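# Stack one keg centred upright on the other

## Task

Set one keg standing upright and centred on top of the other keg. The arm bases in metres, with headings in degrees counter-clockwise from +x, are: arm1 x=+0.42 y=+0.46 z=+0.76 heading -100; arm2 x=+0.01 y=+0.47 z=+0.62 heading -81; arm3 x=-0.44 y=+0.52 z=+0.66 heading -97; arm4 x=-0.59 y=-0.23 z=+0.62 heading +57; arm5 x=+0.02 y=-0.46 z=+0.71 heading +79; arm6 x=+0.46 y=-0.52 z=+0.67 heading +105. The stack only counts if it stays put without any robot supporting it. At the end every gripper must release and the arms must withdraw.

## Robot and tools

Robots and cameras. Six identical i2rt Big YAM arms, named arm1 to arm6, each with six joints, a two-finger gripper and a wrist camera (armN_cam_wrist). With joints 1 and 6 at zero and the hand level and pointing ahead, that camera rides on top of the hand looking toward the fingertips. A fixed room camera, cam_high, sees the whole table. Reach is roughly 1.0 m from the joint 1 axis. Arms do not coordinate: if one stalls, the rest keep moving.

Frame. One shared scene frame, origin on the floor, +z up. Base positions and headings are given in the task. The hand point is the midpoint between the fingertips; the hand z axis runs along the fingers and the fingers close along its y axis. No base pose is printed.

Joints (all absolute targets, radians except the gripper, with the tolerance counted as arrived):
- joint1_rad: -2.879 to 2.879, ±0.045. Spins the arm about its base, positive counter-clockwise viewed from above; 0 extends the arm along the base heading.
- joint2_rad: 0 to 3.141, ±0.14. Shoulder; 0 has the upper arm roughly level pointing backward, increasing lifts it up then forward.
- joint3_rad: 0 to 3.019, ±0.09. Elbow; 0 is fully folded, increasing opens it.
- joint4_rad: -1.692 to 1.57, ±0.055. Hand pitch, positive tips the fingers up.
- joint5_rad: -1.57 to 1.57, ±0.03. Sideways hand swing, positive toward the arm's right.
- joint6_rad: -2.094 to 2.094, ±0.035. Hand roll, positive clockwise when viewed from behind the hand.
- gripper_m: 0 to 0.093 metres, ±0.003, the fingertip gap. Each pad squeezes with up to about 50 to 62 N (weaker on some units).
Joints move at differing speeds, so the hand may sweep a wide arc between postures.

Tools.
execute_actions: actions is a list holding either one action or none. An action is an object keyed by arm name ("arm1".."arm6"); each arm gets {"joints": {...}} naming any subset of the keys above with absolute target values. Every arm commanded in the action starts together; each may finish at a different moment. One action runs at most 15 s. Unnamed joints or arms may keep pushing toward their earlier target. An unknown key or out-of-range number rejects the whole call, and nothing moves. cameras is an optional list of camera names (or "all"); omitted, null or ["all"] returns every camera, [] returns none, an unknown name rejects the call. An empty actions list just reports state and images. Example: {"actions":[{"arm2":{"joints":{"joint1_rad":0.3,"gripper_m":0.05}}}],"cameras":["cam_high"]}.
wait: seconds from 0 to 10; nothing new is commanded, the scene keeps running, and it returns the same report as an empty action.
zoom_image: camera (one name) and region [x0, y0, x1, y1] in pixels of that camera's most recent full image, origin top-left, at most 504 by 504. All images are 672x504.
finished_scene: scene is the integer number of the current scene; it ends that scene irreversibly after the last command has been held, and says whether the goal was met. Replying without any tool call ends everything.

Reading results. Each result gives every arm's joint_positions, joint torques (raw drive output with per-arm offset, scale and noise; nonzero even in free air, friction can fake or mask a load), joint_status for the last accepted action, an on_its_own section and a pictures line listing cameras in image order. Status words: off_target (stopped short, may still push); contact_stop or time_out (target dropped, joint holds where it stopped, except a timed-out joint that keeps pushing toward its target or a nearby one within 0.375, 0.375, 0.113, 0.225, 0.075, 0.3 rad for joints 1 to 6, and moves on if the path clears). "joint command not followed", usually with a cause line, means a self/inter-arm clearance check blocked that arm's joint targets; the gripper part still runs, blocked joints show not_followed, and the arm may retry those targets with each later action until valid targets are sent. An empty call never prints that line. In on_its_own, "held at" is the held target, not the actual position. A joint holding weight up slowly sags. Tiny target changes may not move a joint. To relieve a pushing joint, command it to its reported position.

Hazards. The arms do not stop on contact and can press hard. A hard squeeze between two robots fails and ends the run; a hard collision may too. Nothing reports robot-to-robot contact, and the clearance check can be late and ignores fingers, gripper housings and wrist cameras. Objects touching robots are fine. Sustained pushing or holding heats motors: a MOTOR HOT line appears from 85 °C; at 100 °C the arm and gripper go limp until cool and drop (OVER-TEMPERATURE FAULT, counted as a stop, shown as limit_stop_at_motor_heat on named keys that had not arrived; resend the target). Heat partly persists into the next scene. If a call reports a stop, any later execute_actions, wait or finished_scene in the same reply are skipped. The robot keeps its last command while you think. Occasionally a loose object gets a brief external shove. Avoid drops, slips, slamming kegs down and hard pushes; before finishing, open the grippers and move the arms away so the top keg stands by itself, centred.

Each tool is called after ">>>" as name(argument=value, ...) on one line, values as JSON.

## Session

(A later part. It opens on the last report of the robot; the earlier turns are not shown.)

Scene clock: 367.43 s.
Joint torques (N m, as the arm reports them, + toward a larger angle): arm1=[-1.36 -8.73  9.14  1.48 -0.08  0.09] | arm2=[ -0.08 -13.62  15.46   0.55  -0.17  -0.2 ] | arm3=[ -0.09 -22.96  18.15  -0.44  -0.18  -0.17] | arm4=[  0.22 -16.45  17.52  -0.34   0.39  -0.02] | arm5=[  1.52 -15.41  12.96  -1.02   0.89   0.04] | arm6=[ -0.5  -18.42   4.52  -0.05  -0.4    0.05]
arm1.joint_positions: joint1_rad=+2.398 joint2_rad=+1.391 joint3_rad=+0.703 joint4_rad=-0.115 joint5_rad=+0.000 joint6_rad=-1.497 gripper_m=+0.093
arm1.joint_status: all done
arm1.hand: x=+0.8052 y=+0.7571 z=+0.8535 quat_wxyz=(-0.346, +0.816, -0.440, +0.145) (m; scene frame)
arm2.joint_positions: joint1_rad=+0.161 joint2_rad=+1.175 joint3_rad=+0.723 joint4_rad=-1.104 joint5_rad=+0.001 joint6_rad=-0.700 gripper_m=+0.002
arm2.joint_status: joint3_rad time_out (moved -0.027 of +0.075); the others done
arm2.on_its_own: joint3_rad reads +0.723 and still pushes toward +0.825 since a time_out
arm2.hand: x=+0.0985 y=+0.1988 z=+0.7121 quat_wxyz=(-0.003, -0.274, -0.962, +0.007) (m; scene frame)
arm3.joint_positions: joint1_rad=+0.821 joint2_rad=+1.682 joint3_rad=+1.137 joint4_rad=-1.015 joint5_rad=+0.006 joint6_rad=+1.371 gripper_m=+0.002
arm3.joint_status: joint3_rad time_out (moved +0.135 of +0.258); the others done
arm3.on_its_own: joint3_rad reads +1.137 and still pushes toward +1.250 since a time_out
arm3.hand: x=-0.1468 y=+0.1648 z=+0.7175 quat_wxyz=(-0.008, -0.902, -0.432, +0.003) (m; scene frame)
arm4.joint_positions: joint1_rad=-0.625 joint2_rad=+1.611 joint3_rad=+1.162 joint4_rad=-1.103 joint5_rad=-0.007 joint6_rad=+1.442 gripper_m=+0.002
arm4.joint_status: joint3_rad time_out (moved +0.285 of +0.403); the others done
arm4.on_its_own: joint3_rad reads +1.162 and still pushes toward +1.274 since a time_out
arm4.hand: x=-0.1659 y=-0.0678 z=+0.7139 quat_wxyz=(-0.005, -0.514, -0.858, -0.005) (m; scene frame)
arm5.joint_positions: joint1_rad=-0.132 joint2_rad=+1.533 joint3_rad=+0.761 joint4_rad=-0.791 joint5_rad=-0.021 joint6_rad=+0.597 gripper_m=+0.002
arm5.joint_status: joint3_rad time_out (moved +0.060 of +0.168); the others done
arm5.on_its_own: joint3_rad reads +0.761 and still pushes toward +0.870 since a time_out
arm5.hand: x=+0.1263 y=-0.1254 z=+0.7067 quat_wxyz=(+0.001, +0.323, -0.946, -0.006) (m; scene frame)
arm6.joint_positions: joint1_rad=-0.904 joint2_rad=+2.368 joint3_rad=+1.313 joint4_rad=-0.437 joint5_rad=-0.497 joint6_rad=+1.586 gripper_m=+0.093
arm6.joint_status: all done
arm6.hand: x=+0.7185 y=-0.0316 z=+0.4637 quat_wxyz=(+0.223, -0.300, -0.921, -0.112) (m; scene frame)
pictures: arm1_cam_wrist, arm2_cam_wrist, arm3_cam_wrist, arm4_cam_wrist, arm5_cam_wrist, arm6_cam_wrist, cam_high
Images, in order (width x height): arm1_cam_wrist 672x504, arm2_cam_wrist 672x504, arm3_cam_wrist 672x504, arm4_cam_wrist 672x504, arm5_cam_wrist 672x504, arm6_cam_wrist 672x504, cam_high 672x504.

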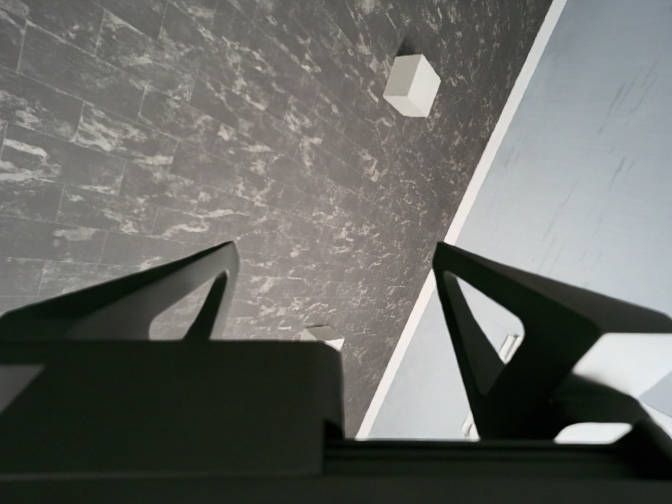

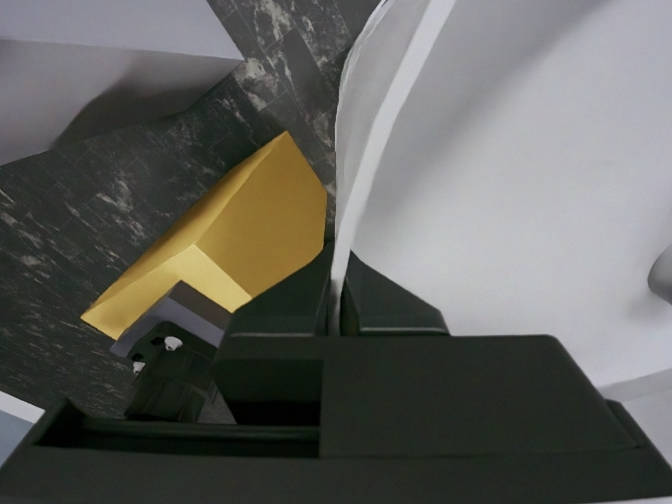

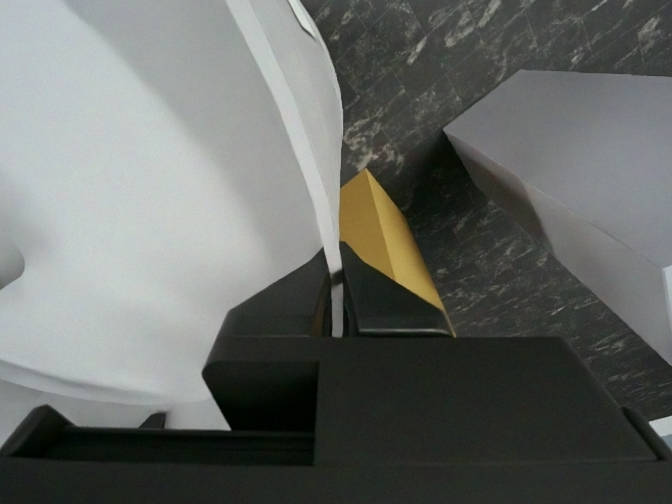

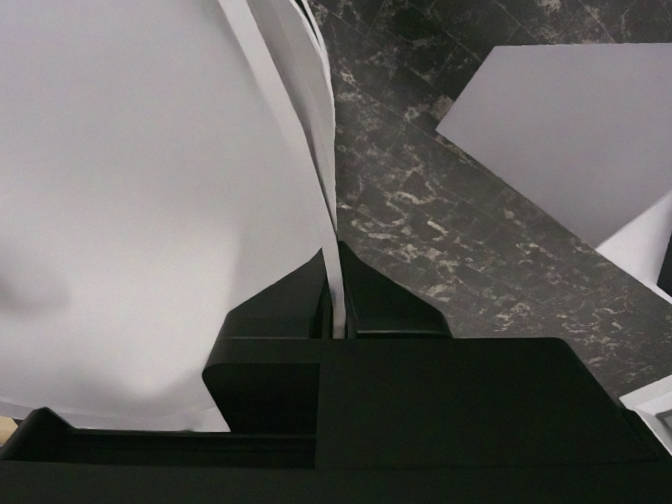

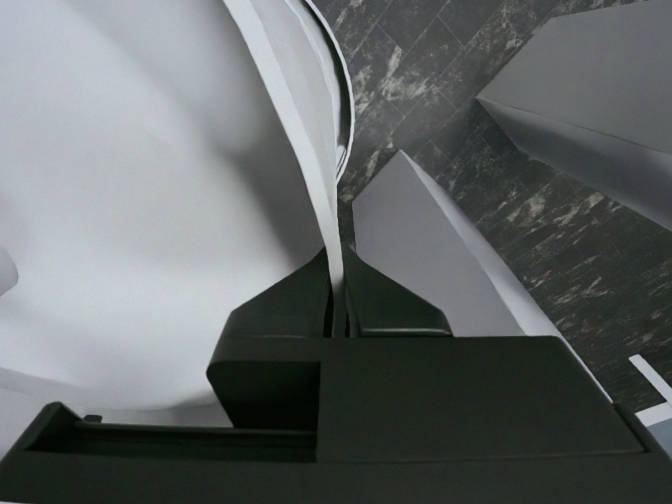

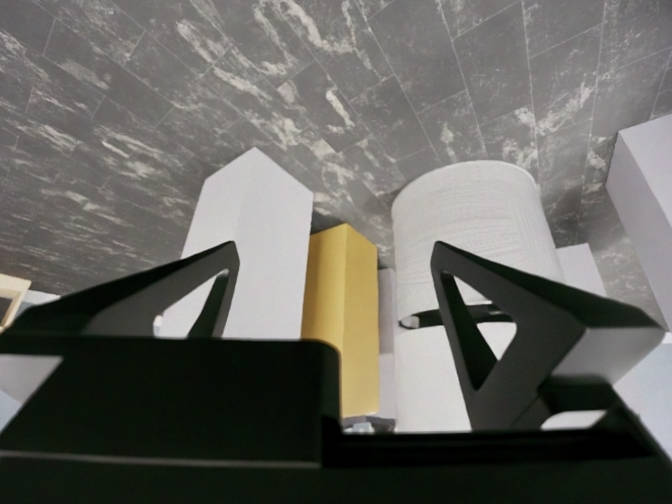

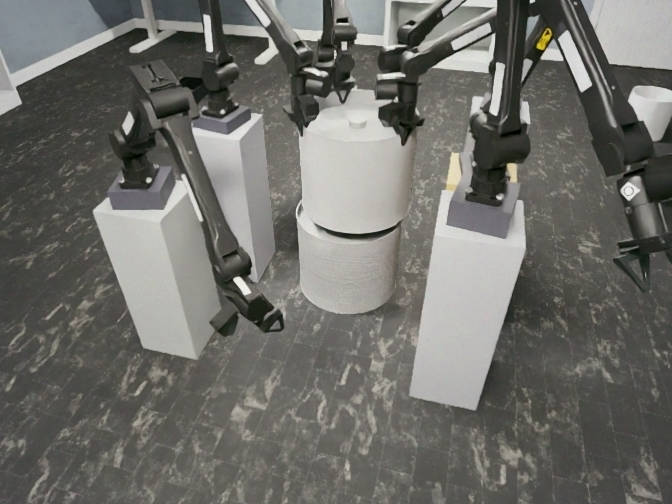

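>>> execute_actions(actions=[{"arm6":{"joints":{"joint1_rad":-2.4,"joint2_rad":1.4,"joint3_rad":0.7,"joint5_rad":0}},"arm2":{"joints":{"joint1_rad":0.17,"joint2_rad":1.175,"joint3_rad":0.81,"joint4_rad":-1.045}},"arm3":{"joints":{"joint2_rad":1.645,"joint3_rad":1.25,"joint4_rad":-0.98}},"arm4":{"joints":{"joint1_rad":-0.66,"joint2_rad":1.565,"joint3_rad":1.25,"joint4_rad":-1.055,"joint6_rad":1.41}},"arm5":{"joints":{"joint1_rad":-0.16,"joint2_rad":1.42,"joint3_rad":0.842,"joint4_rad":-0.785,"joint6_rad":0.575}}}], cameras=["arm2_cam_wrist","arm3_cam_wrist","arm4_cam_wrist","arm5_cam_wrist","cam_high"])

Scene clock: 388.73 s.
Joint torques (N m, as the arm reports them, + toward a larger angle): arm1=[-1.36 -8.69  9.04  1.47 -0.08  0.09] | arm2=[  0.69 -13.15  13.98   0.54  -0.04  -0.24] | arm3=[  0.16 -21.38  17.18  -0.31  -0.24  -0.16] | arm4=[ -0.06 -15.46  15.25   0.73  -0.11  -0.01] | arm5=[  0.99 -16.16  11.94  -0.19   0.32   0.07] | arm6=[-1.29 -9.21  7.48  0.59  0.15  0.04]
arm1.joint_positions: joint1_rad=+2.398 joint2_rad=+1.391 joint3_rad=+0.703 joint4_rad=-0.115 joint5_rad=+0.000 joint6_rad=-1.497 gripper_m=+0.093
arm1.joint_status: not commanded
arm1.hand: x=+0.8052 y=+0.7571 z=+0.8535 quat_wxyz=(-0.346, +0.816, -0.440, +0.145) (m; scene frame)
arm2.joint_positions: joint1_rad=+0.176 joint2_rad=+1.233 joint3_rad=+0.723 joint4_rad=-1.044 joint5_rad=-0.001 joint6_rad=-0.694 gripper_m=+0.002
arm2.joint_status: all done
arm2.hand: x=+0.1069 y=+0.1886 z=+0.6969 quat_wxyz=(-0.005, -0.269, -0.963, +0.008) (m; scene frame)
arm3.joint_positions: joint1_rad=+0.821 joint2_rad=+1.727 joint3_rad=+1.144 joint4_rad=-0.956 joint5_rad=+0.006 joint6_rad=+1.369 gripper_m=+0.002
arm3.joint_status: joint3_rad time_out (moved +0.007 of +0.113); the others done
arm3.on_its_own: joint3_rad reads +1.144 and still pushes toward +1.250 since a time_out
arm3.hand: x=-0.1382 y=+0.1543 z=+0.6997 quat_wxyz=(-0.017, -0.901, -0.433, +0.000) (m; scene frame)
arm4.joint_positions: joint1_rad=-0.650 joint2_rad=+1.640 joint3_rad=+1.162 joint4_rad=-1.072 joint5_rad=+0.006 joint6_rad=+1.416 gripper_m=+0.002
arm4.joint_status: all done
arm4.hand: x=-0.1553 y=-0.0783 z=+0.7012 quat_wxyz=(-0.010, -0.514, -0.858, -0.002) (m; scene frame)
arm5.joint_positions: joint1_rad=-0.160 joint2_rad=+1.545 joint3_rad=+0.745 joint4_rad=-0.772 joint5_rad=-0.007 joint6_rad=+0.568 gripper_m=+0.002
arm5.joint_status: joint3_rad off_target (ended at +0.745, target +0.842); the others done
arm5.on_its_own: joint3_rad reads +0.745 and still pushes toward +0.842 since a time_out
arm5.hand: x=+0.1362 y=-0.1340 z=+0.6987 quat_wxyz=(-0.002, +0.323, -0.946, +0.001) (m; scene frame)
arm6.joint_positions: joint1_rad=-2.399 joint2_rad=+1.415 joint3_rad=+0.695 joint4_rad=-0.437 joint5_rad=-0.001 joint6_rad=+1.583 gripper_m=+0.093
arm6.joint_status: all done
arm6.hand: x=+0.8125 y=-0.7412 z=+0.7098 quat_wxyz=(-0.177, -0.859, -0.469, -0.102) (m; scene frame)
pictures: arm2_cam_wrist, arm3_cam_wrist, arm4_cam_wrist, arm5_cam_wrist, cam_high
Images, in order (width x height): arm2_cam_wrist 672x504, arm3_cam_wrist 672x504, arm4_cam_wrist 672x504, arm5_cam_wrist 672x504, cam_high 672x504.

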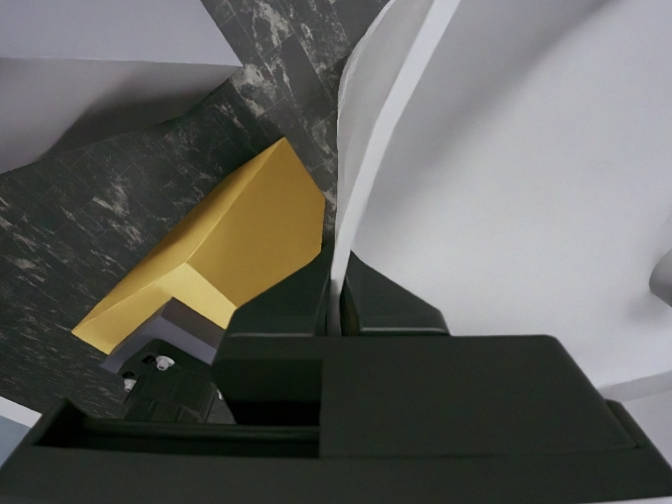

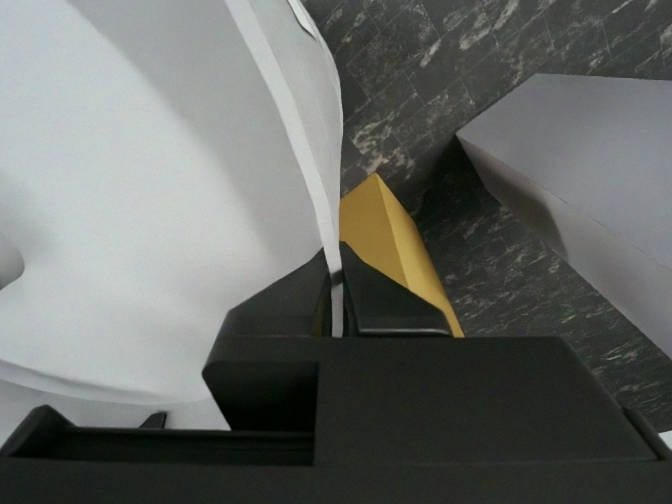

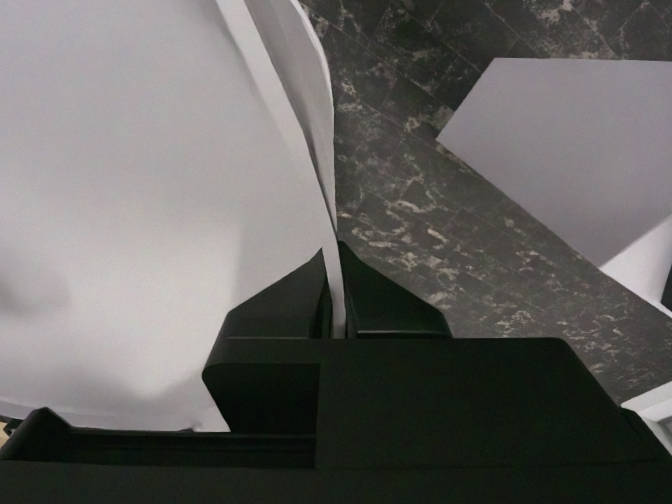

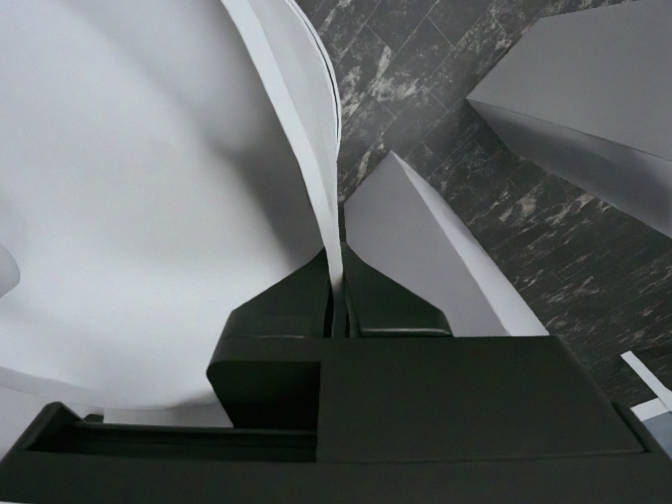

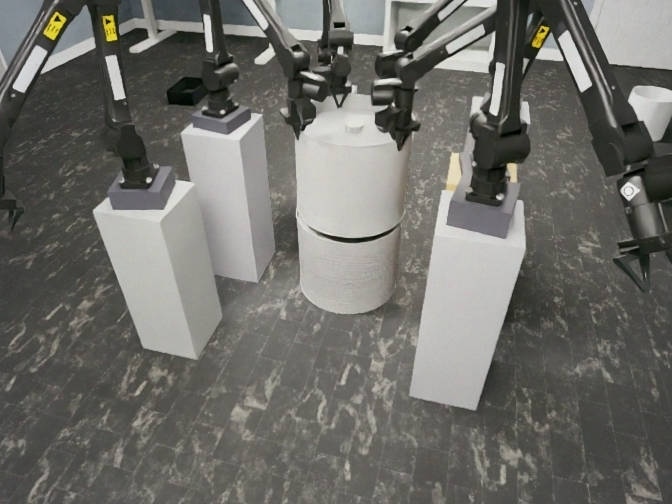

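Nearly aligned. Lower ~2 cm.

>>> execute_actions(actions=[{"arm2":{"joints":{"joint2_rad":1.21,"joint3_rad":0.77,"joint4_rad":-0.99}},"arm3":{"joints":{"joint2_rad":1.685,"joint3_rad":1.21,"joint4_rad":-0.94}},"arm4":{"joints":{"joint2_rad":1.61,"joint3_rad":1.21,"joint4_rad":-1.01}},"arm5":{"joints":{"joint2_rad":1.47,"joint3_rad":0.815,"joint4_rad":-0.72}}}], cameras=["arm2_cam_wrist","arm3_cam_wrist","arm4_cam_wrist","arm5_cam_wrist","cam_high"])

Scene clock: 399.20 s.
Joint torques (N m, as the arm reports them, + toward a larger angle): arm1=[-1.4  -8.66  9.03  1.47 -0.08  0.09] | arm2=[  0.07 -13.86  13.13   0.25  -0.05  -0.23] | arm3=[  0.11 -21.3   13.74   0.23  -0.02  -0.11] | arm4=[  0.04 -15.05  13.4    0.52   0.18   0.04] | arm5=[  1.2  -17.28  10.87  -0.75   0.45   0.13] | arm6=[-1.14 -9.69  7.6   0.59  0.15  0.04]
arm1.joint_positions: joint1_rad=+2.398 joint2_rad=+1.391 joint3_rad=+0.703 joint4_rad=-0.115 joint5_rad=+0.000 joint6_rad=-1.497 gripper_m=+0.093
arm1.joint_status: not commanded
arm1.hand: x=+0.8052 y=+0.7571 z=+0.8535 quat_wxyz=(-0.346, +0.816, -0.440, +0.145) (m; scene frame)
arm2.joint_positions: joint1_rad=+0.178 joint2_rad=+1.273 joint3_rad=+0.694 joint4_rad=-0.986 joint5_rad=-0.001 joint6_rad=-0.693 gripper_m=+0.002
arm2.joint_status: all done
arm2.hand: x=+0.1071 y=+0.1898 z=+0.6762 quat_wxyz=(-0.002, -0.269, -0.963, +0.003) (m; scene frame)
arm3.joint_positions: joint1_rad=+0.821 joint2_rad=+1.769 joint3_rad=+1.141 joint4_rad=-0.934 joint5_rad=+0.004 joint6_rad=+1.366 gripper_m=+0.002
arm3.joint_status: all done
arm3.hand: x=-0.1378 y=+0.1542 z=+0.6804 quat_wxyz=(-0.007, -0.901, -0.434, +0.002) (m; scene frame)
arm4.joint_positions: joint1_rad=-0.652 joint2_rad=+1.676 joint3_rad=+1.141 joint4_rad=-1.021 joint5_rad=-0.001 joint6_rad=+1.411 gripper_m=+0.002
arm4.joint_status: all done
arm4.hand: x=-0.1544 y=-0.0780 z=+0.6784 quat_wxyz=(-0.005, -0.512, -0.859, -0.002) (m; scene frame)
arm5.joint_positions: joint1_rad=-0.162 joint2_rad=+1.606 joint3_rad=+0.728 joint4_rad=-0.693 joint5_rad=-0.010 joint6_rad=+0.562 gripper_m=+0.002
arm5.joint_status: all done
arm5.hand: x=+0.1372 y=-0.1333 z=+0.6745 quat_wxyz=(-0.002, +0.325, -0.946, +0.000) (m; scene frame)
arm6.joint_positions: joint1_rad=-2.399 joint2_rad=+1.415 joint3_rad=+0.695 joint4_rad=-0.437 joint5_rad=-0.001 joint6_rad=+1.583 gripper_m=+0.093
arm6.joint_status: not commanded
arm6.hand: x=+0.8125 y=-0.7412 z=+0.7098 quat_wxyz=(-0.177, -0.859, -0.469, -0.102) (m; scene frame)
pictures: arm2_cam_wrist, arm3_cam_wrist, arm4_cam_wrist, arm5_cam_wrist, cam_high
Images, in order (width x height): arm2_cam_wrist 672x504, arm3_cam_wrist 672x504, arm4_cam_wrist 672x504, arm5_cam_wrist 672x504, cam_high 672x504.

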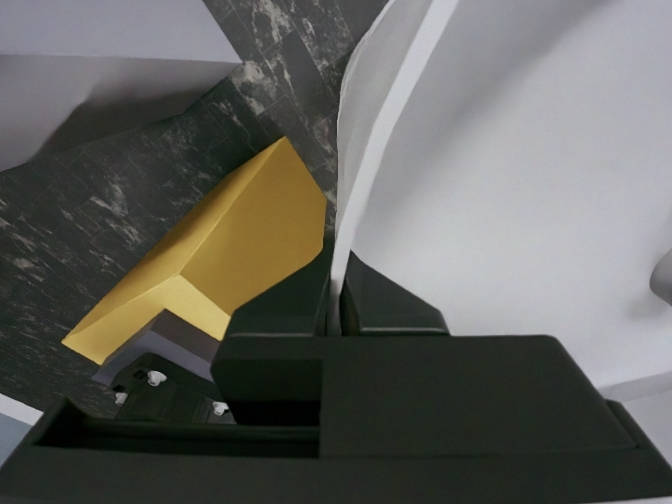

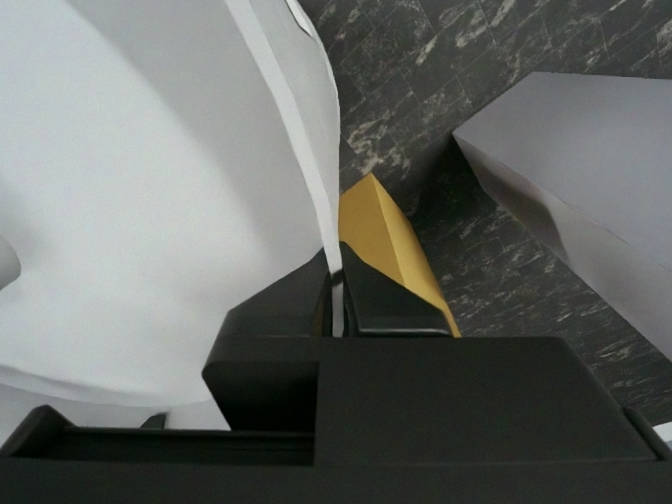

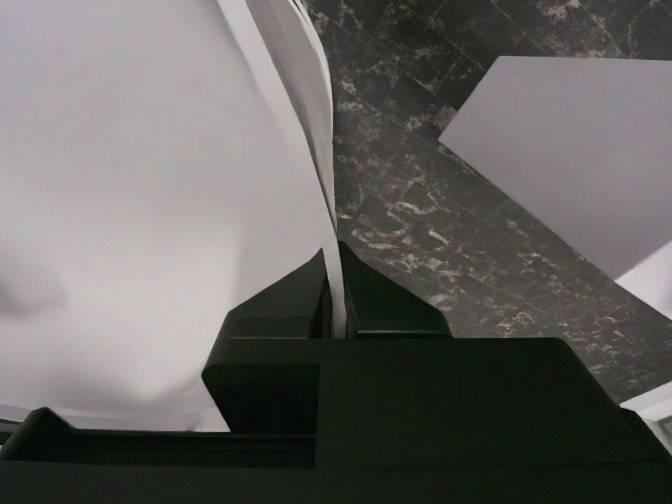

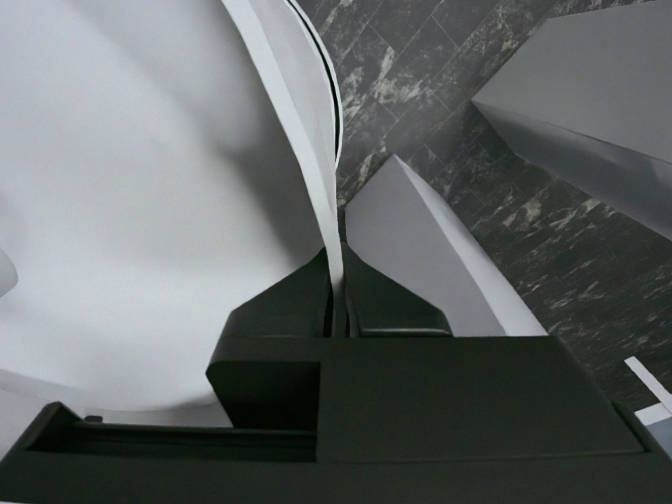

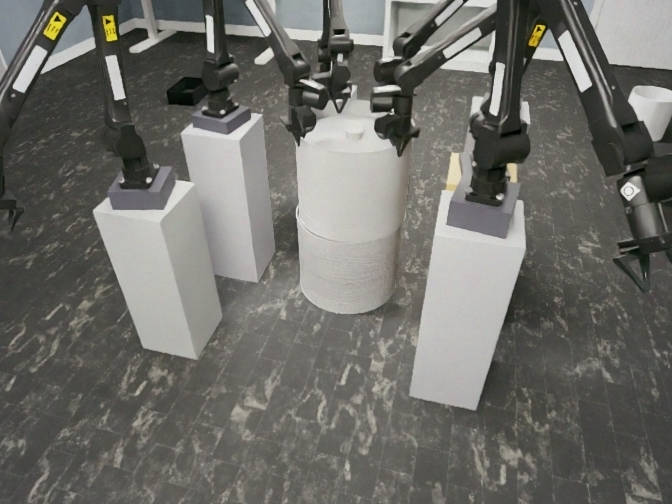

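>>> execute_actions(actions=[{"arm2":{"joints":{"joint1_rad":0.2,"joint2_rad":1.22,"joint3_rad":0.80}},"arm3":{"joints":{"joint2_rad":1.705,"joint3_rad":1.25}},"arm4":{"joints":{"joint1_rad":-0.68,"joint2_rad":1.62,"joint3_rad":1.23}},"arm5":{"joints":{"joint1_rad":-0.195,"joint2_rad":1.42,"joint3_rad":0.825,"joint4_rad":-0.74,"joint6_rad":0.545}}}], cameras=["arm2_cam_wrist","arm3_cam_wrist","arm4_cam_wrist","arm5_cam_wrist"])

Scene clock: 409.57 s.
Joint torques (N m, as the arm reports them, + toward a larger angle): arm1=[-1.35 -8.68  9.04  1.47 -0.08  0.09] | arm2=[  2.44 -13.46  15.3    0.14  -0.21  -0.33] | arm3=[  0.85 -20.67  17.1   -0.1   -0.01  -0.02] | arm4=[ -0.64 -14.52  15.19   0.17   0.02   0.17] | arm5=[ -0.27 -19.65  11.57  -1.32   0.51   0.07] | arm6=[-1.17 -9.66  7.61  0.58  0.15  0.04]
arm1.joint_positions: joint1_rad=+2.398 joint2_rad=+1.391 joint3_rad=+0.703 joint4_rad=-0.115 joint5_rad=+0.000 joint6_rad=-1.497 gripper_m=+0.093
arm1.joint_status: not commanded
arm1.hand: x=+0.8052 y=+0.7571 z=+0.8535 quat_wxyz=(-0.346, +0.816, -0.440, +0.145) (m; scene frame)
arm2.joint_positions: joint1_rad=+0.189 joint2_rad=+1.273 joint3_rad=+0.694 joint4_rad=-0.977 joint5_rad=+0.003 joint6_rad=-0.689 gripper_m=+0.002
arm2.joint_status: joint3_rad time_out (moved +0.000 of +0.106); the others done
arm2.on_its_own: joint3_rad reads +0.694 and still pushes toward +0.800 since a time_out
arm2.hand: x=+0.1101 y=+0.1886 z=+0.6763 quat_wxyz=(-0.002, -0.265, -0.964, +0.008) (m; scene frame)
arm3.joint_positions: joint1_rad=+0.821 joint2_rad=+1.775 joint3_rad=+1.144 joint4_rad=-0.919 joint5_rad=+0.002 joint6_rad=+1.360 gripper_m=+0.002
arm3.joint_status: joint3_rad time_out (moved +0.003 of +0.109); the others done
arm3.on_its_own: joint3_rad reads +1.144 and still pushes toward +1.250 since a time_out
arm3.hand: x=-0.1347 y=+0.1511 z=+0.6787 quat_wxyz=(-0.012, -0.900, -0.437, +0.000) (m; scene frame)
arm4.joint_positions: joint1_rad=-0.663 joint2_rad=+1.677 joint3_rad=+1.141 joint4_rad=-1.009 joint5_rad=+0.003 joint6_rad=+1.398 gripper_m=+0.002
arm4.joint_status: all done
arm4.hand: x=-0.1497 y=-0.0823 z=+0.6784 quat_wxyz=(-0.011, -0.511, -0.859, -0.005) (m; scene frame)
arm5.joint_positions: joint1_rad=-0.180 joint2_rad=+1.597 joint3_rad=+0.728 joint4_rad=-0.698 joint5_rad=-0.012 joint6_rad=+0.538 gripper_m=+0.002
arm5.joint_status: joint2_rad time_out (moved -0.009 of -0.186); joint3_rad time_out (moved +0.000 of +0.097); the others done
arm5.on_its_own: joint2_rad reads +1.597 and still pushes toward +1.420 since a time_out; joint3_rad reads +0.728 and still pushes toward +0.825 since a time_out
arm5.hand: x=+0.1428 y=-0.1352 z=+0.6776 quat_wxyz=(-0.002, +0.328, -0.945, -0.002) (m; scene frame)
arm6.joint_positions: joint1_rad=-2.399 joint2_rad=+1.415 joint3_rad=+0.695 joint4_rad=-0.437 joint5_rad=-0.001 joint6_rad=+1.583 gripper_m=+0.093
arm6.joint_status: not commanded
arm6.hand: x=+0.8125 y=-0.7412 z=+0.7098 quat_wxyz=(-0.177, -0.859, -0.469, -0.102) (m; scene frame)
pictures: arm2_cam_wrist, arm3_cam_wrist, arm4_cam_wrist, arm5_cam_wrist
Images, in order (width x height): arm2_cam_wrist 672x504, arm3_cam_wrist 672x504, arm4_cam_wrist 672x504, arm5_cam_wrist 672x504.

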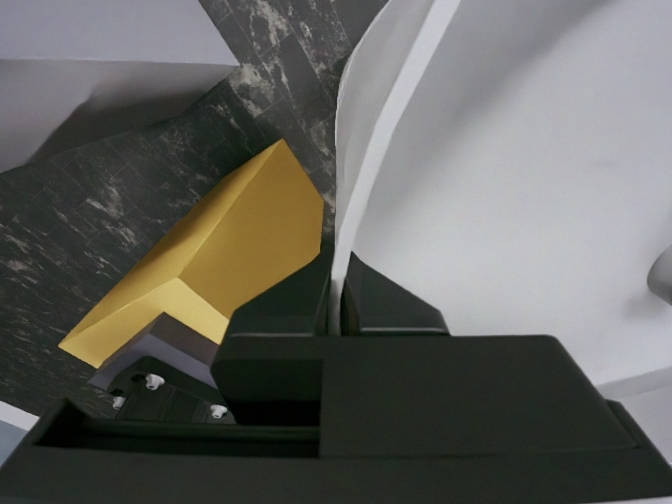

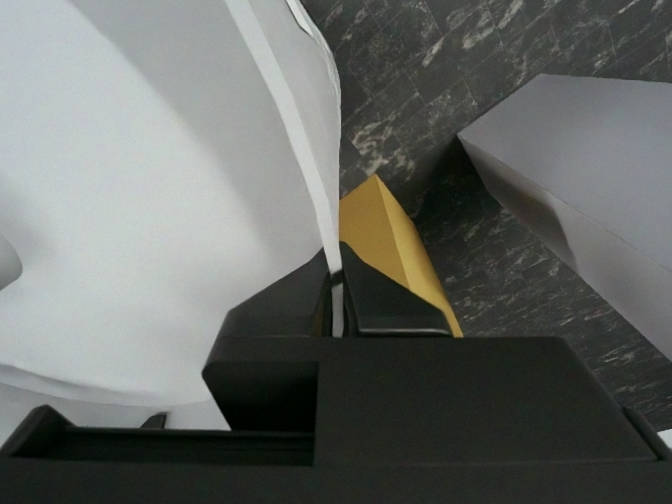

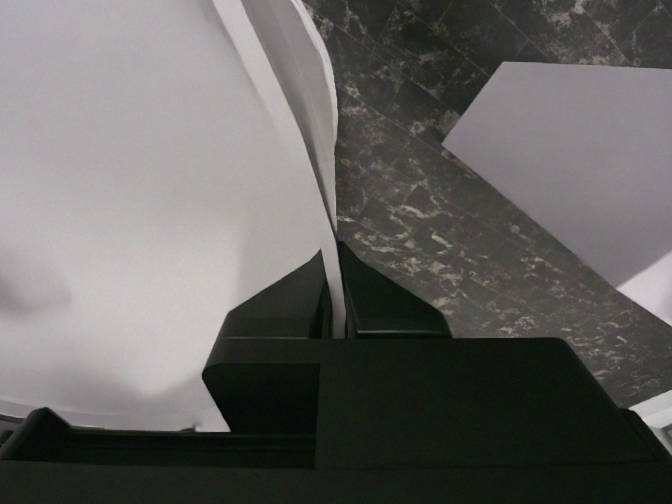

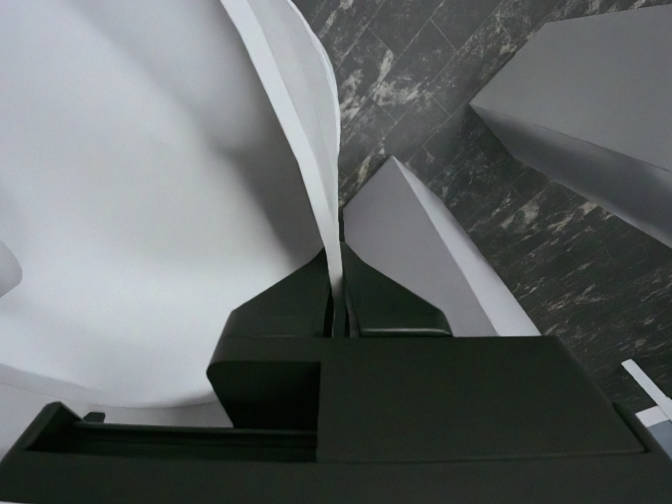

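Aligned. Unload.

>>> execute_actions(actions=[{"arm2":{"joints":{"joint2_rad":1.25,"joint3_rad":0.745}},"arm3":{"joints":{"joint2_rad":1.745,"joint3_rad":1.19}},"arm4":{"joints":{"joint2_rad":1.65,"joint3_rad":1.185}},"arm5":{"joints":{"joint2_rad":1.51,"joint3_rad":0.78,"joint4_rad":-0.71}}}], cameras=[])

>>> execute_actions(actions=[{"arm2":{"joints":{"joint2_rad":1.275,"joint3_rad":0.705}},"arm3":{"joints":{"joint2_rad":1.775,"joint3_rad":1.155}},"arm4":{"joints":{"joint2_rad":1.68,"joint3_rad":1.15}},"arm5":{"joints":{"joint2_rad":1.595,"joint3_rad":0.74}}}], cameras=["arm2_cam_wrist","arm3_cam_wrist","arm4_cam_wrist","arm5_cam_wrist","cam_high"])

Scene clock: 419.20 s.
Joint torques (N m, as the arm reports them, + toward a larger angle): arm1=[-1.32 -8.68  9.04  1.47 -0.08  0.09] | arm2=[  0.85 -12.06  11.09  -0.35  -0.24  -0.34] | arm3=[  0.36 -18.63  11.78  -0.57   0.03  -0.06] | arm4=[ -0.53 -13.29  11.2    0.07   0.11   0.22] | arm5=[  0.11 -14.81   9.21  -0.76   0.48   0.1 ] | arm6=[-1.15 -9.68  7.6   0.58  0.15  0.04]
arm1.joint_positions: joint1_rad=+2.398 joint2_rad=+1.391 joint3_rad=+0.703 joint4_rad=-0.115 joint5_rad=+0.000 joint6_rad=-1.497 gripper_m=+0.093
arm1.joint_status: not commanded
arm1.hand: x=+0.8052 y=+0.7571 z=+0.8535 quat_wxyz=(-0.346, +0.816, -0.440, +0.145) (m; scene frame)
arm2.joint_positions: joint1_rad=+0.191 joint2_rad=+1.289 joint3_rad=+0.694 joint4_rad=-0.965 joint5_rad=+0.004 joint6_rad=-0.684 gripper_m=+0.002
arm2.joint_status: all done
arm2.hand: x=+0.1112 y=+0.1872 z=+0.6721 quat_wxyz=(-0.001, -0.266, -0.964, +0.007) (m; scene frame)
arm3.joint_positions: joint1_rad=+0.821 joint2_rad=+1.785 joint3_rad=+1.144 joint4_rad=-0.910 joint5_rad=+0.002 joint6_rad=+1.360 gripper_m=+0.002
arm3.joint_status: all done
arm3.hand: x=-0.1341 y=+0.1504 z=+0.6742 quat_wxyz=(-0.012, -0.900, -0.436, -0.001) (m; scene frame)
arm4.joint_positions: joint1_rad=-0.668 joint2_rad=+1.687 joint3_rad=+1.141 joint4_rad=-1.005 joint5_rad=+0.000 joint6_rad=+1.394 gripper_m=+0.002
arm4.joint_status: all done
arm4.hand: x=-0.1491 y=-0.0841 z=+0.6738 quat_wxyz=(-0.008, -0.512, -0.859, -0.003) (m; scene frame)
arm5.joint_positions: joint1_rad=-0.184 joint2_rad=+1.606 joint3_rad=+0.718 joint4_rad=-0.683 joint5_rad=-0.011 joint6_rad=+0.536 gripper_m=+0.002
arm5.joint_status: all done
arm5.hand: x=+0.1432 y=-0.1386 z=+0.6721 quat_wxyz=(-0.001, +0.327, -0.945, -0.001) (m; scene frame)
arm6.joint_positions: joint1_rad=-2.399 joint2_rad=+1.415 joint3_rad=+0.695 joint4_rad=-0.437 joint5_rad=-0.001 joint6_rad=+1.583 gripper_m=+0.093
arm6.joint_status: not commanded
arm6.hand: x=+0.8125 y=-0.7412 z=+0.7098 quat_wxyz=(-0.177, -0.859, -0.469, -0.102) (m; scene frame)
pictures: none
No camera images: the call's "cameras" was empty. Leave "cameras" out to get every camera's image.

Scene clock: 419.83 s.
Joint torques (N m, as the arm reports them, + toward a larger angle): arm1=[-1.34 -8.68  9.05  1.47 -0.08  0.09] | arm2=[ 1.16 -9.25  7.98 -0.62 -0.29 -0.31] | arm3=[  0.33 -16.21   8.85  -0.42  -0.03  -0.06] | arm4=[ -0.17 -11.36   8.64  -0.12   0.15   0.22] | arm5=[ 0.07 -9.68  6.75 -0.87  0.5   0.1 ] | arm6=[-1.16 -9.67  7.61  0.59  0.15  0.04]
arm1.joint_positions: joint1_rad=+2.398 joint2_rad=+1.391 joint3_rad=+0.703 joint4_rad=-0.115 joint5_rad=+0.000 joint6_rad=-1.497 gripper_m=+0.093
arm1.joint_status: not commanded
arm1.hand: x=+0.8052 y=+0.7571 z=+0.8535 quat_wxyz=(-0.346, +0.816, -0.440, +0.145) (m; scene frame)
arm2.joint_positions: joint1_rad=+0.191 joint2_rad=+1.293 joint3_rad=+0.694 joint4_rad=-0.964 joint5_rad=+0.005 joint6_rad=-0.683 gripper_m=+0.002
arm2.joint_status: all done
arm2.hand: x=+0.1110 y=+0.1872 z=+0.6709 quat_wxyz=(+0.000, -0.267, -0.964, +0.006) (m; scene frame)
arm3.joint_positions: joint1_rad=+0.821 joint2_rad=+1.787 joint3_rad=+1.144 joint4_rad=-0.909 joint5_rad=+0.002 joint6_rad=+1.360 gripper_m=+0.002
arm3.joint_status: all done
arm3.hand: x=-0.1342 y=+0.1503 z=+0.6730 quat_wxyz=(-0.011, -0.900, -0.436, +0.000) (m; scene frame)
arm4.joint_positions: joint1_rad=-0.670 joint2_rad=+1.688 joint3_rad=+1.135 joint4_rad=-1.000 joint5_rad=-0.001 joint6_rad=+1.394 gripper_m=+0.002
arm4.joint_status: all done
arm4.hand: x=-0.1502 y=-0.0852 z=+0.6716 quat_wxyz=(-0.007, -0.512, -0.859, -0.003) (m; scene frame)
arm5.joint_positions: joint1_rad=-0.185 joint2_rad=+1.612 joint3_rad=+0.714 joint4_rad=-0.681 joint5_rad=-0.012 joint6_rad=+0.536 gripper_m=+0.002
arm5.joint_status: all done
arm5.hand: x=+0.1424 y=-0.1413 z=+0.6693 quat_wxyz=(+0.002, +0.327, -0.945, +0.002) (m; scene frame)
arm6.joint_positions: joint1_rad=-2.399 joint2_rad=+1.415 joint3_rad=+0.695 joint4_rad=-0.437 joint5_rad=-0.001 joint6_rad=+1.583 gripper_m=+0.093
arm6.joint_status: not commanded
arm6.hand: x=+0.8125 y=-0.7412 z=+0.7098 quat_wxyz=(-0.177, -0.859, -0.469, -0.102) (m; scene frame)
pictures: arm2_cam_wrist, arm3_cam_wrist, arm4_cam_wrist, arm5_cam_wrist, cam_high
Images, in order (width x height): arm2_cam_wrist 672x504, arm3_cam_wrist 672x504, arm4_cam_wrist 672x504, arm5_cam_wrist 672x504, cam_high 672x504.

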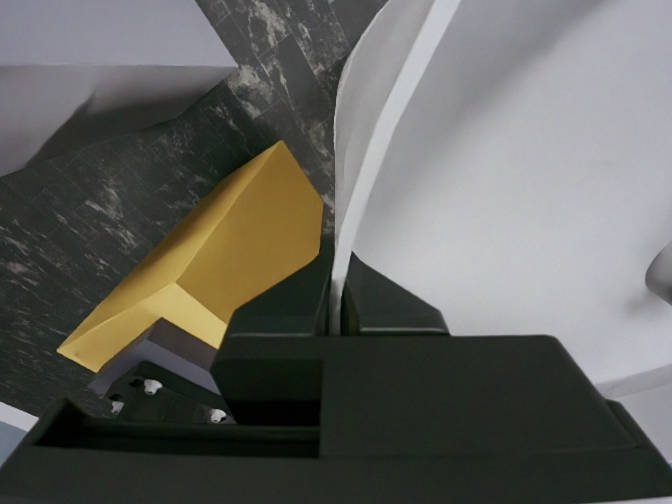

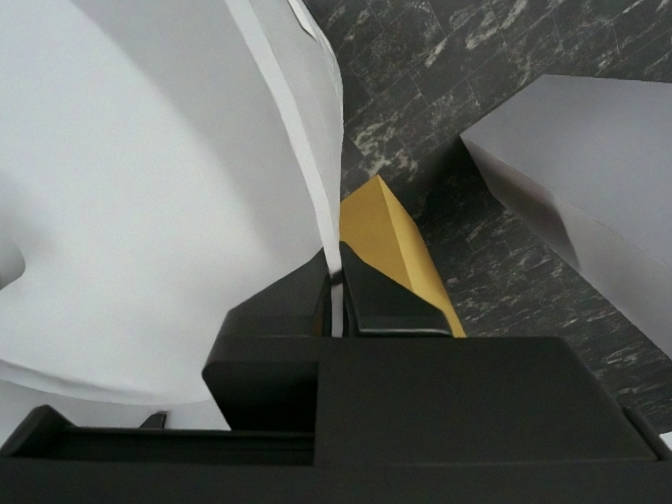

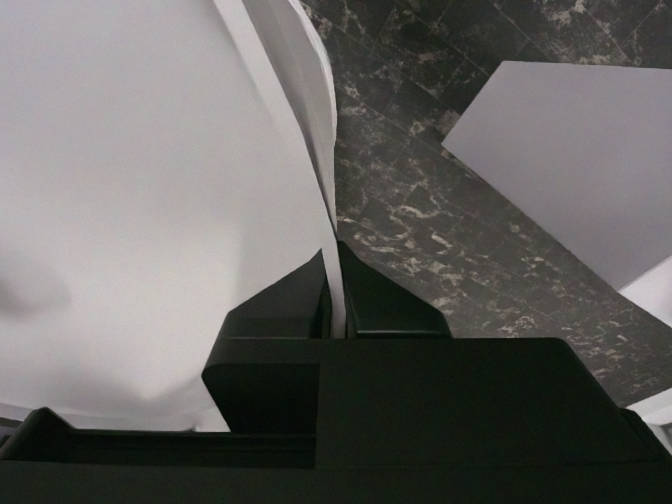

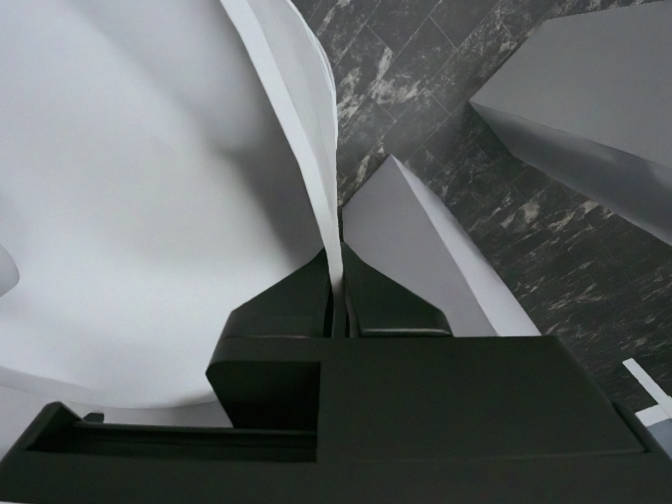

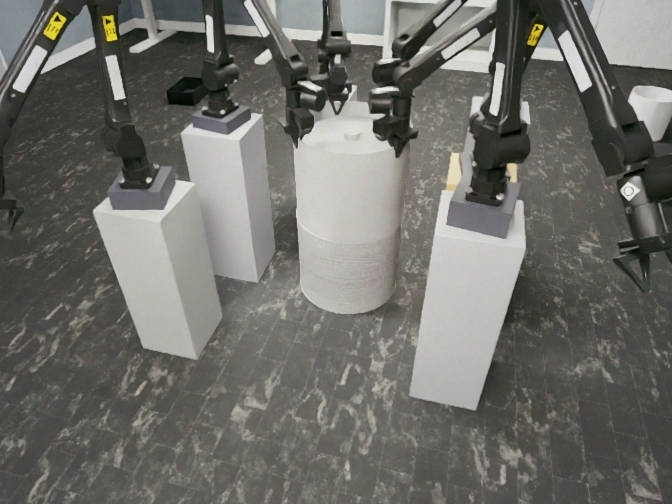

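>>> execute_actions(actions=[{"arm2":{"joints":{"gripper_m":0.093}},"arm3":{"joints":{"gripper_m":0.093}},"arm4":{"joints":{"gripper_m":0.093}},"arm5":{"joints":{"gripper_m":0.093}}}], cameras=[])

>>> execute_actions(actions=[{"arm2":{"joints":{"joint2_rad":0.7}},"arm3":{"joints":{"joint2_rad":1.0}},"arm4":{"joints":{"joint2_rad":0.9}},"arm5":{"joints":{"joint2_rad":0.8}}}], cameras=["cam_high"])

Scene clock: 428.30 s.
Joint torques (N m, as the arm reports them, + toward a larger angle): arm1=[-1.34 -8.73  9.03  1.46 -0.08  0.09] | arm2=[ 1.73 -9.89  7.9   0.04 -0.18 -0.31] | arm3=[ -0.14 -15.52   8.38   0.27   0.05  -0.03] | arm4=[ -0.12 -11.3    8.49  -0.12   0.13   0.21] | arm5=[ 0.21 -9.74  6.8   0.    0.13  0.1 ] | arm6=[-1.18 -9.67  7.61  0.58  0.15  0.04]
arm1.joint_positions: joint1_rad=+2.398 joint2_rad=+1.391 joint3_rad=+0.703 joint4_rad=-0.115 joint5_rad=+0.000 joint6_rad=-1.497 gripper_m=+0.093
arm1.joint_status: not commanded
arm1.hand: x=+0.8052 y=+0.7571 z=+0.8535 quat_wxyz=(-0.346, +0.816, -0.440, +0.145) (m; scene frame)
arm2.joint_positions: joint1_rad=+0.191 joint2_rad=+1.290 joint3_rad=+0.694 joint4_rad=-0.976 joint5_rad=+0.002 joint6_rad=-0.691 gripper_m=+0.093
arm2.joint_status: all done
arm2.hand: x=+0.1105 y=+0.1899 z=+0.6716 quat_wxyz=(+0.002, -0.263, -0.965, +0.001) (m; scene frame)
arm3.joint_positions: joint1_rad=+0.821 joint2_rad=+1.787 joint3_rad=+1.144 joint4_rad=-0.932 joint5_rad=+0.002 joint6_rad=+1.361 gripper_m=+0.093
arm3.joint_status: all done
arm3.hand: x=-0.1378 y=+0.1546 z=+0.6731 quat_wxyz=(+0.000, -0.900, -0.436, +0.002) (m; scene frame)
arm4.joint_positions: joint1_rad=-0.670 joint2_rad=+1.688 joint3_rad=+1.135 joint4_rad=-1.002 joint5_rad=-0.001 joint6_rad=+1.395 gripper_m=+0.093
arm4.joint_status: all done
arm4.hand: x=-0.1506 y=-0.0855 z=+0.6716 quat_wxyz=(-0.006, -0.513, -0.859, -0.002) (m; scene frame)
arm5.joint_positions: joint1_rad=-0.185 joint2_rad=+1.607 joint3_rad=+0.714 joint4_rad=-0.701 joint5_rad=-0.002 joint6_rad=+0.537 gripper_m=+0.093
arm5.joint_status: all done
arm5.hand: x=+0.1424 y=-0.1457 z=+0.6708 quat_wxyz=(+0.003, +0.326, -0.945, +0.011) (m; scene frame)
arm6.joint_positions: joint1_rad=-2.399 joint2_rad=+1.415 joint3_rad=+0.695 joint4_rad=-0.437 joint5_rad=-0.001 joint6_rad=+1.583 gripper_m=+0.093
arm6.joint_status: not commanded
arm6.hand: x=+0.8125 y=-0.7412 z=+0.7098 quat_wxyz=(-0.177, -0.859, -0.469, -0.102) (m; scene frame)
pictures: none
No camera images: the call's "cameras" was empty. Leave "cameras" out to get every camera's image.

Scene clock: 429.87 s.
Joint torques (N m, as the arm reports them, + toward a larger angle): arm1=[-1.36 -8.71  9.03  1.48 -0.08  0.09] | arm2=[ 1.89 -1.29 10.14  0.85 -0.21 -0.26] | arm3=[ 0.16 -5.71 11.66  1.43  0.   -0.13] | arm4=[-0.11 -2.2  10.89  1.05  0.13  0.15] | arm5=[ 0.18 -2.13 10.6   1.54  0.1   0.04] | arm6=[-1.11 -9.67  7.61  0.58  0.15  0.04]
arm1.joint_positions: joint1_rad=+2.398 joint2_rad=+1.391 joint3_rad=+0.703 joint4_rad=-0.115 joint5_rad=+0.000 joint6_rad=-1.497 gripper_m=+0.093
arm1.joint_status: not commanded
arm1.hand: x=+0.8052 y=+0.7571 z=+0.8535 quat_wxyz=(-0.346, +0.816, -0.440, +0.145) (m; scene frame)
arm2.joint_positions: joint1_rad=+0.191 joint2_rad=+0.696 joint3_rad=+0.694 joint4_rad=-0.976 joint5_rad=+0.002 joint6_rad=-0.691 gripper_m=+0.093
arm2.joint_status: all done
arm2.hand: x=+0.1094 y=+0.1937 z=+0.8393 quat_wxyz=(-0.167, -0.252, -0.923, +0.240) (m; scene frame)
arm3.joint_positions: joint1_rad=+0.821 joint2_rad=+0.991 joint3_rad=+1.140 joint4_rad=-0.934 joint5_rad=+0.002 joint6_rad=+1.361 gripper_m=+0.093
arm3.joint_status: all done
arm3.hand: x=-0.1704 y=+0.1955 z=+1.0289 quat_wxyz=(-0.373, -0.831, -0.403, -0.090) (m; scene frame)
arm4.joint_positions: joint1_rad=-0.670 joint2_rad=+0.893 joint3_rad=+1.135 joint4_rad=-1.003 joint5_rad=-0.001 joint6_rad=+1.395 gripper_m=+0.093
arm4.joint_status: all done
arm4.hand: x=-0.2223 y=-0.1063 z=+1.0094 quat_wxyz=(-0.259, -0.470, -0.791, -0.294) (m; scene frame)
arm5.joint_positions: joint1_rad=-0.185 joint2_rad=+0.794 joint3_rad=+0.714 joint4_rad=-0.703 joint5_rad=-0.002 joint6_rad=+0.537 gripper_m=+0.093
arm5.joint_status: all done
arm5.hand: x=+0.1472 y=-0.1239 z=+0.9520 quat_wxyz=(-0.252, +0.304, -0.872, -0.291) (m; scene frame)
arm6.joint_positions: joint1_rad=-2.399 joint2_rad=+1.415 joint3_rad=+0.695 joint4_rad=-0.437 joint5_rad=-0.001 joint6_rad=+1.583 gripper_m=+0.093
arm6.joint_status: not commanded
arm6.hand: x=+0.8125 y=-0.7412 z=+0.7098 quat_wxyz=(-0.177, -0.859, -0.469, -0.102) (m; scene frame)
pictures: cam_high
Images, in order (width x height): cam_high 672x504.

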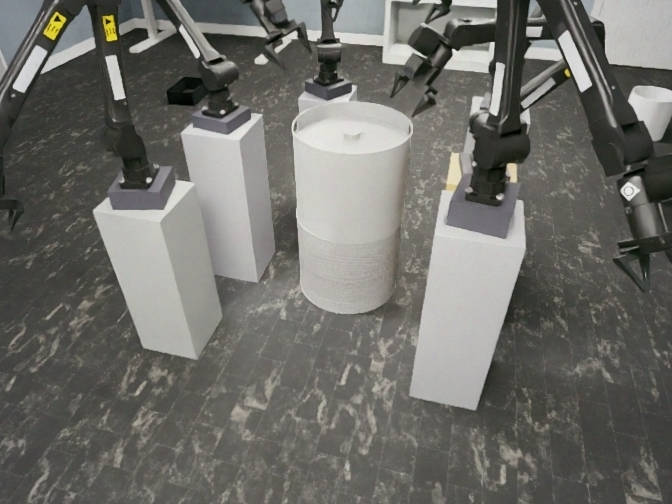

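>>> finished_scene(scene=1)

The scene is finished: the task was done.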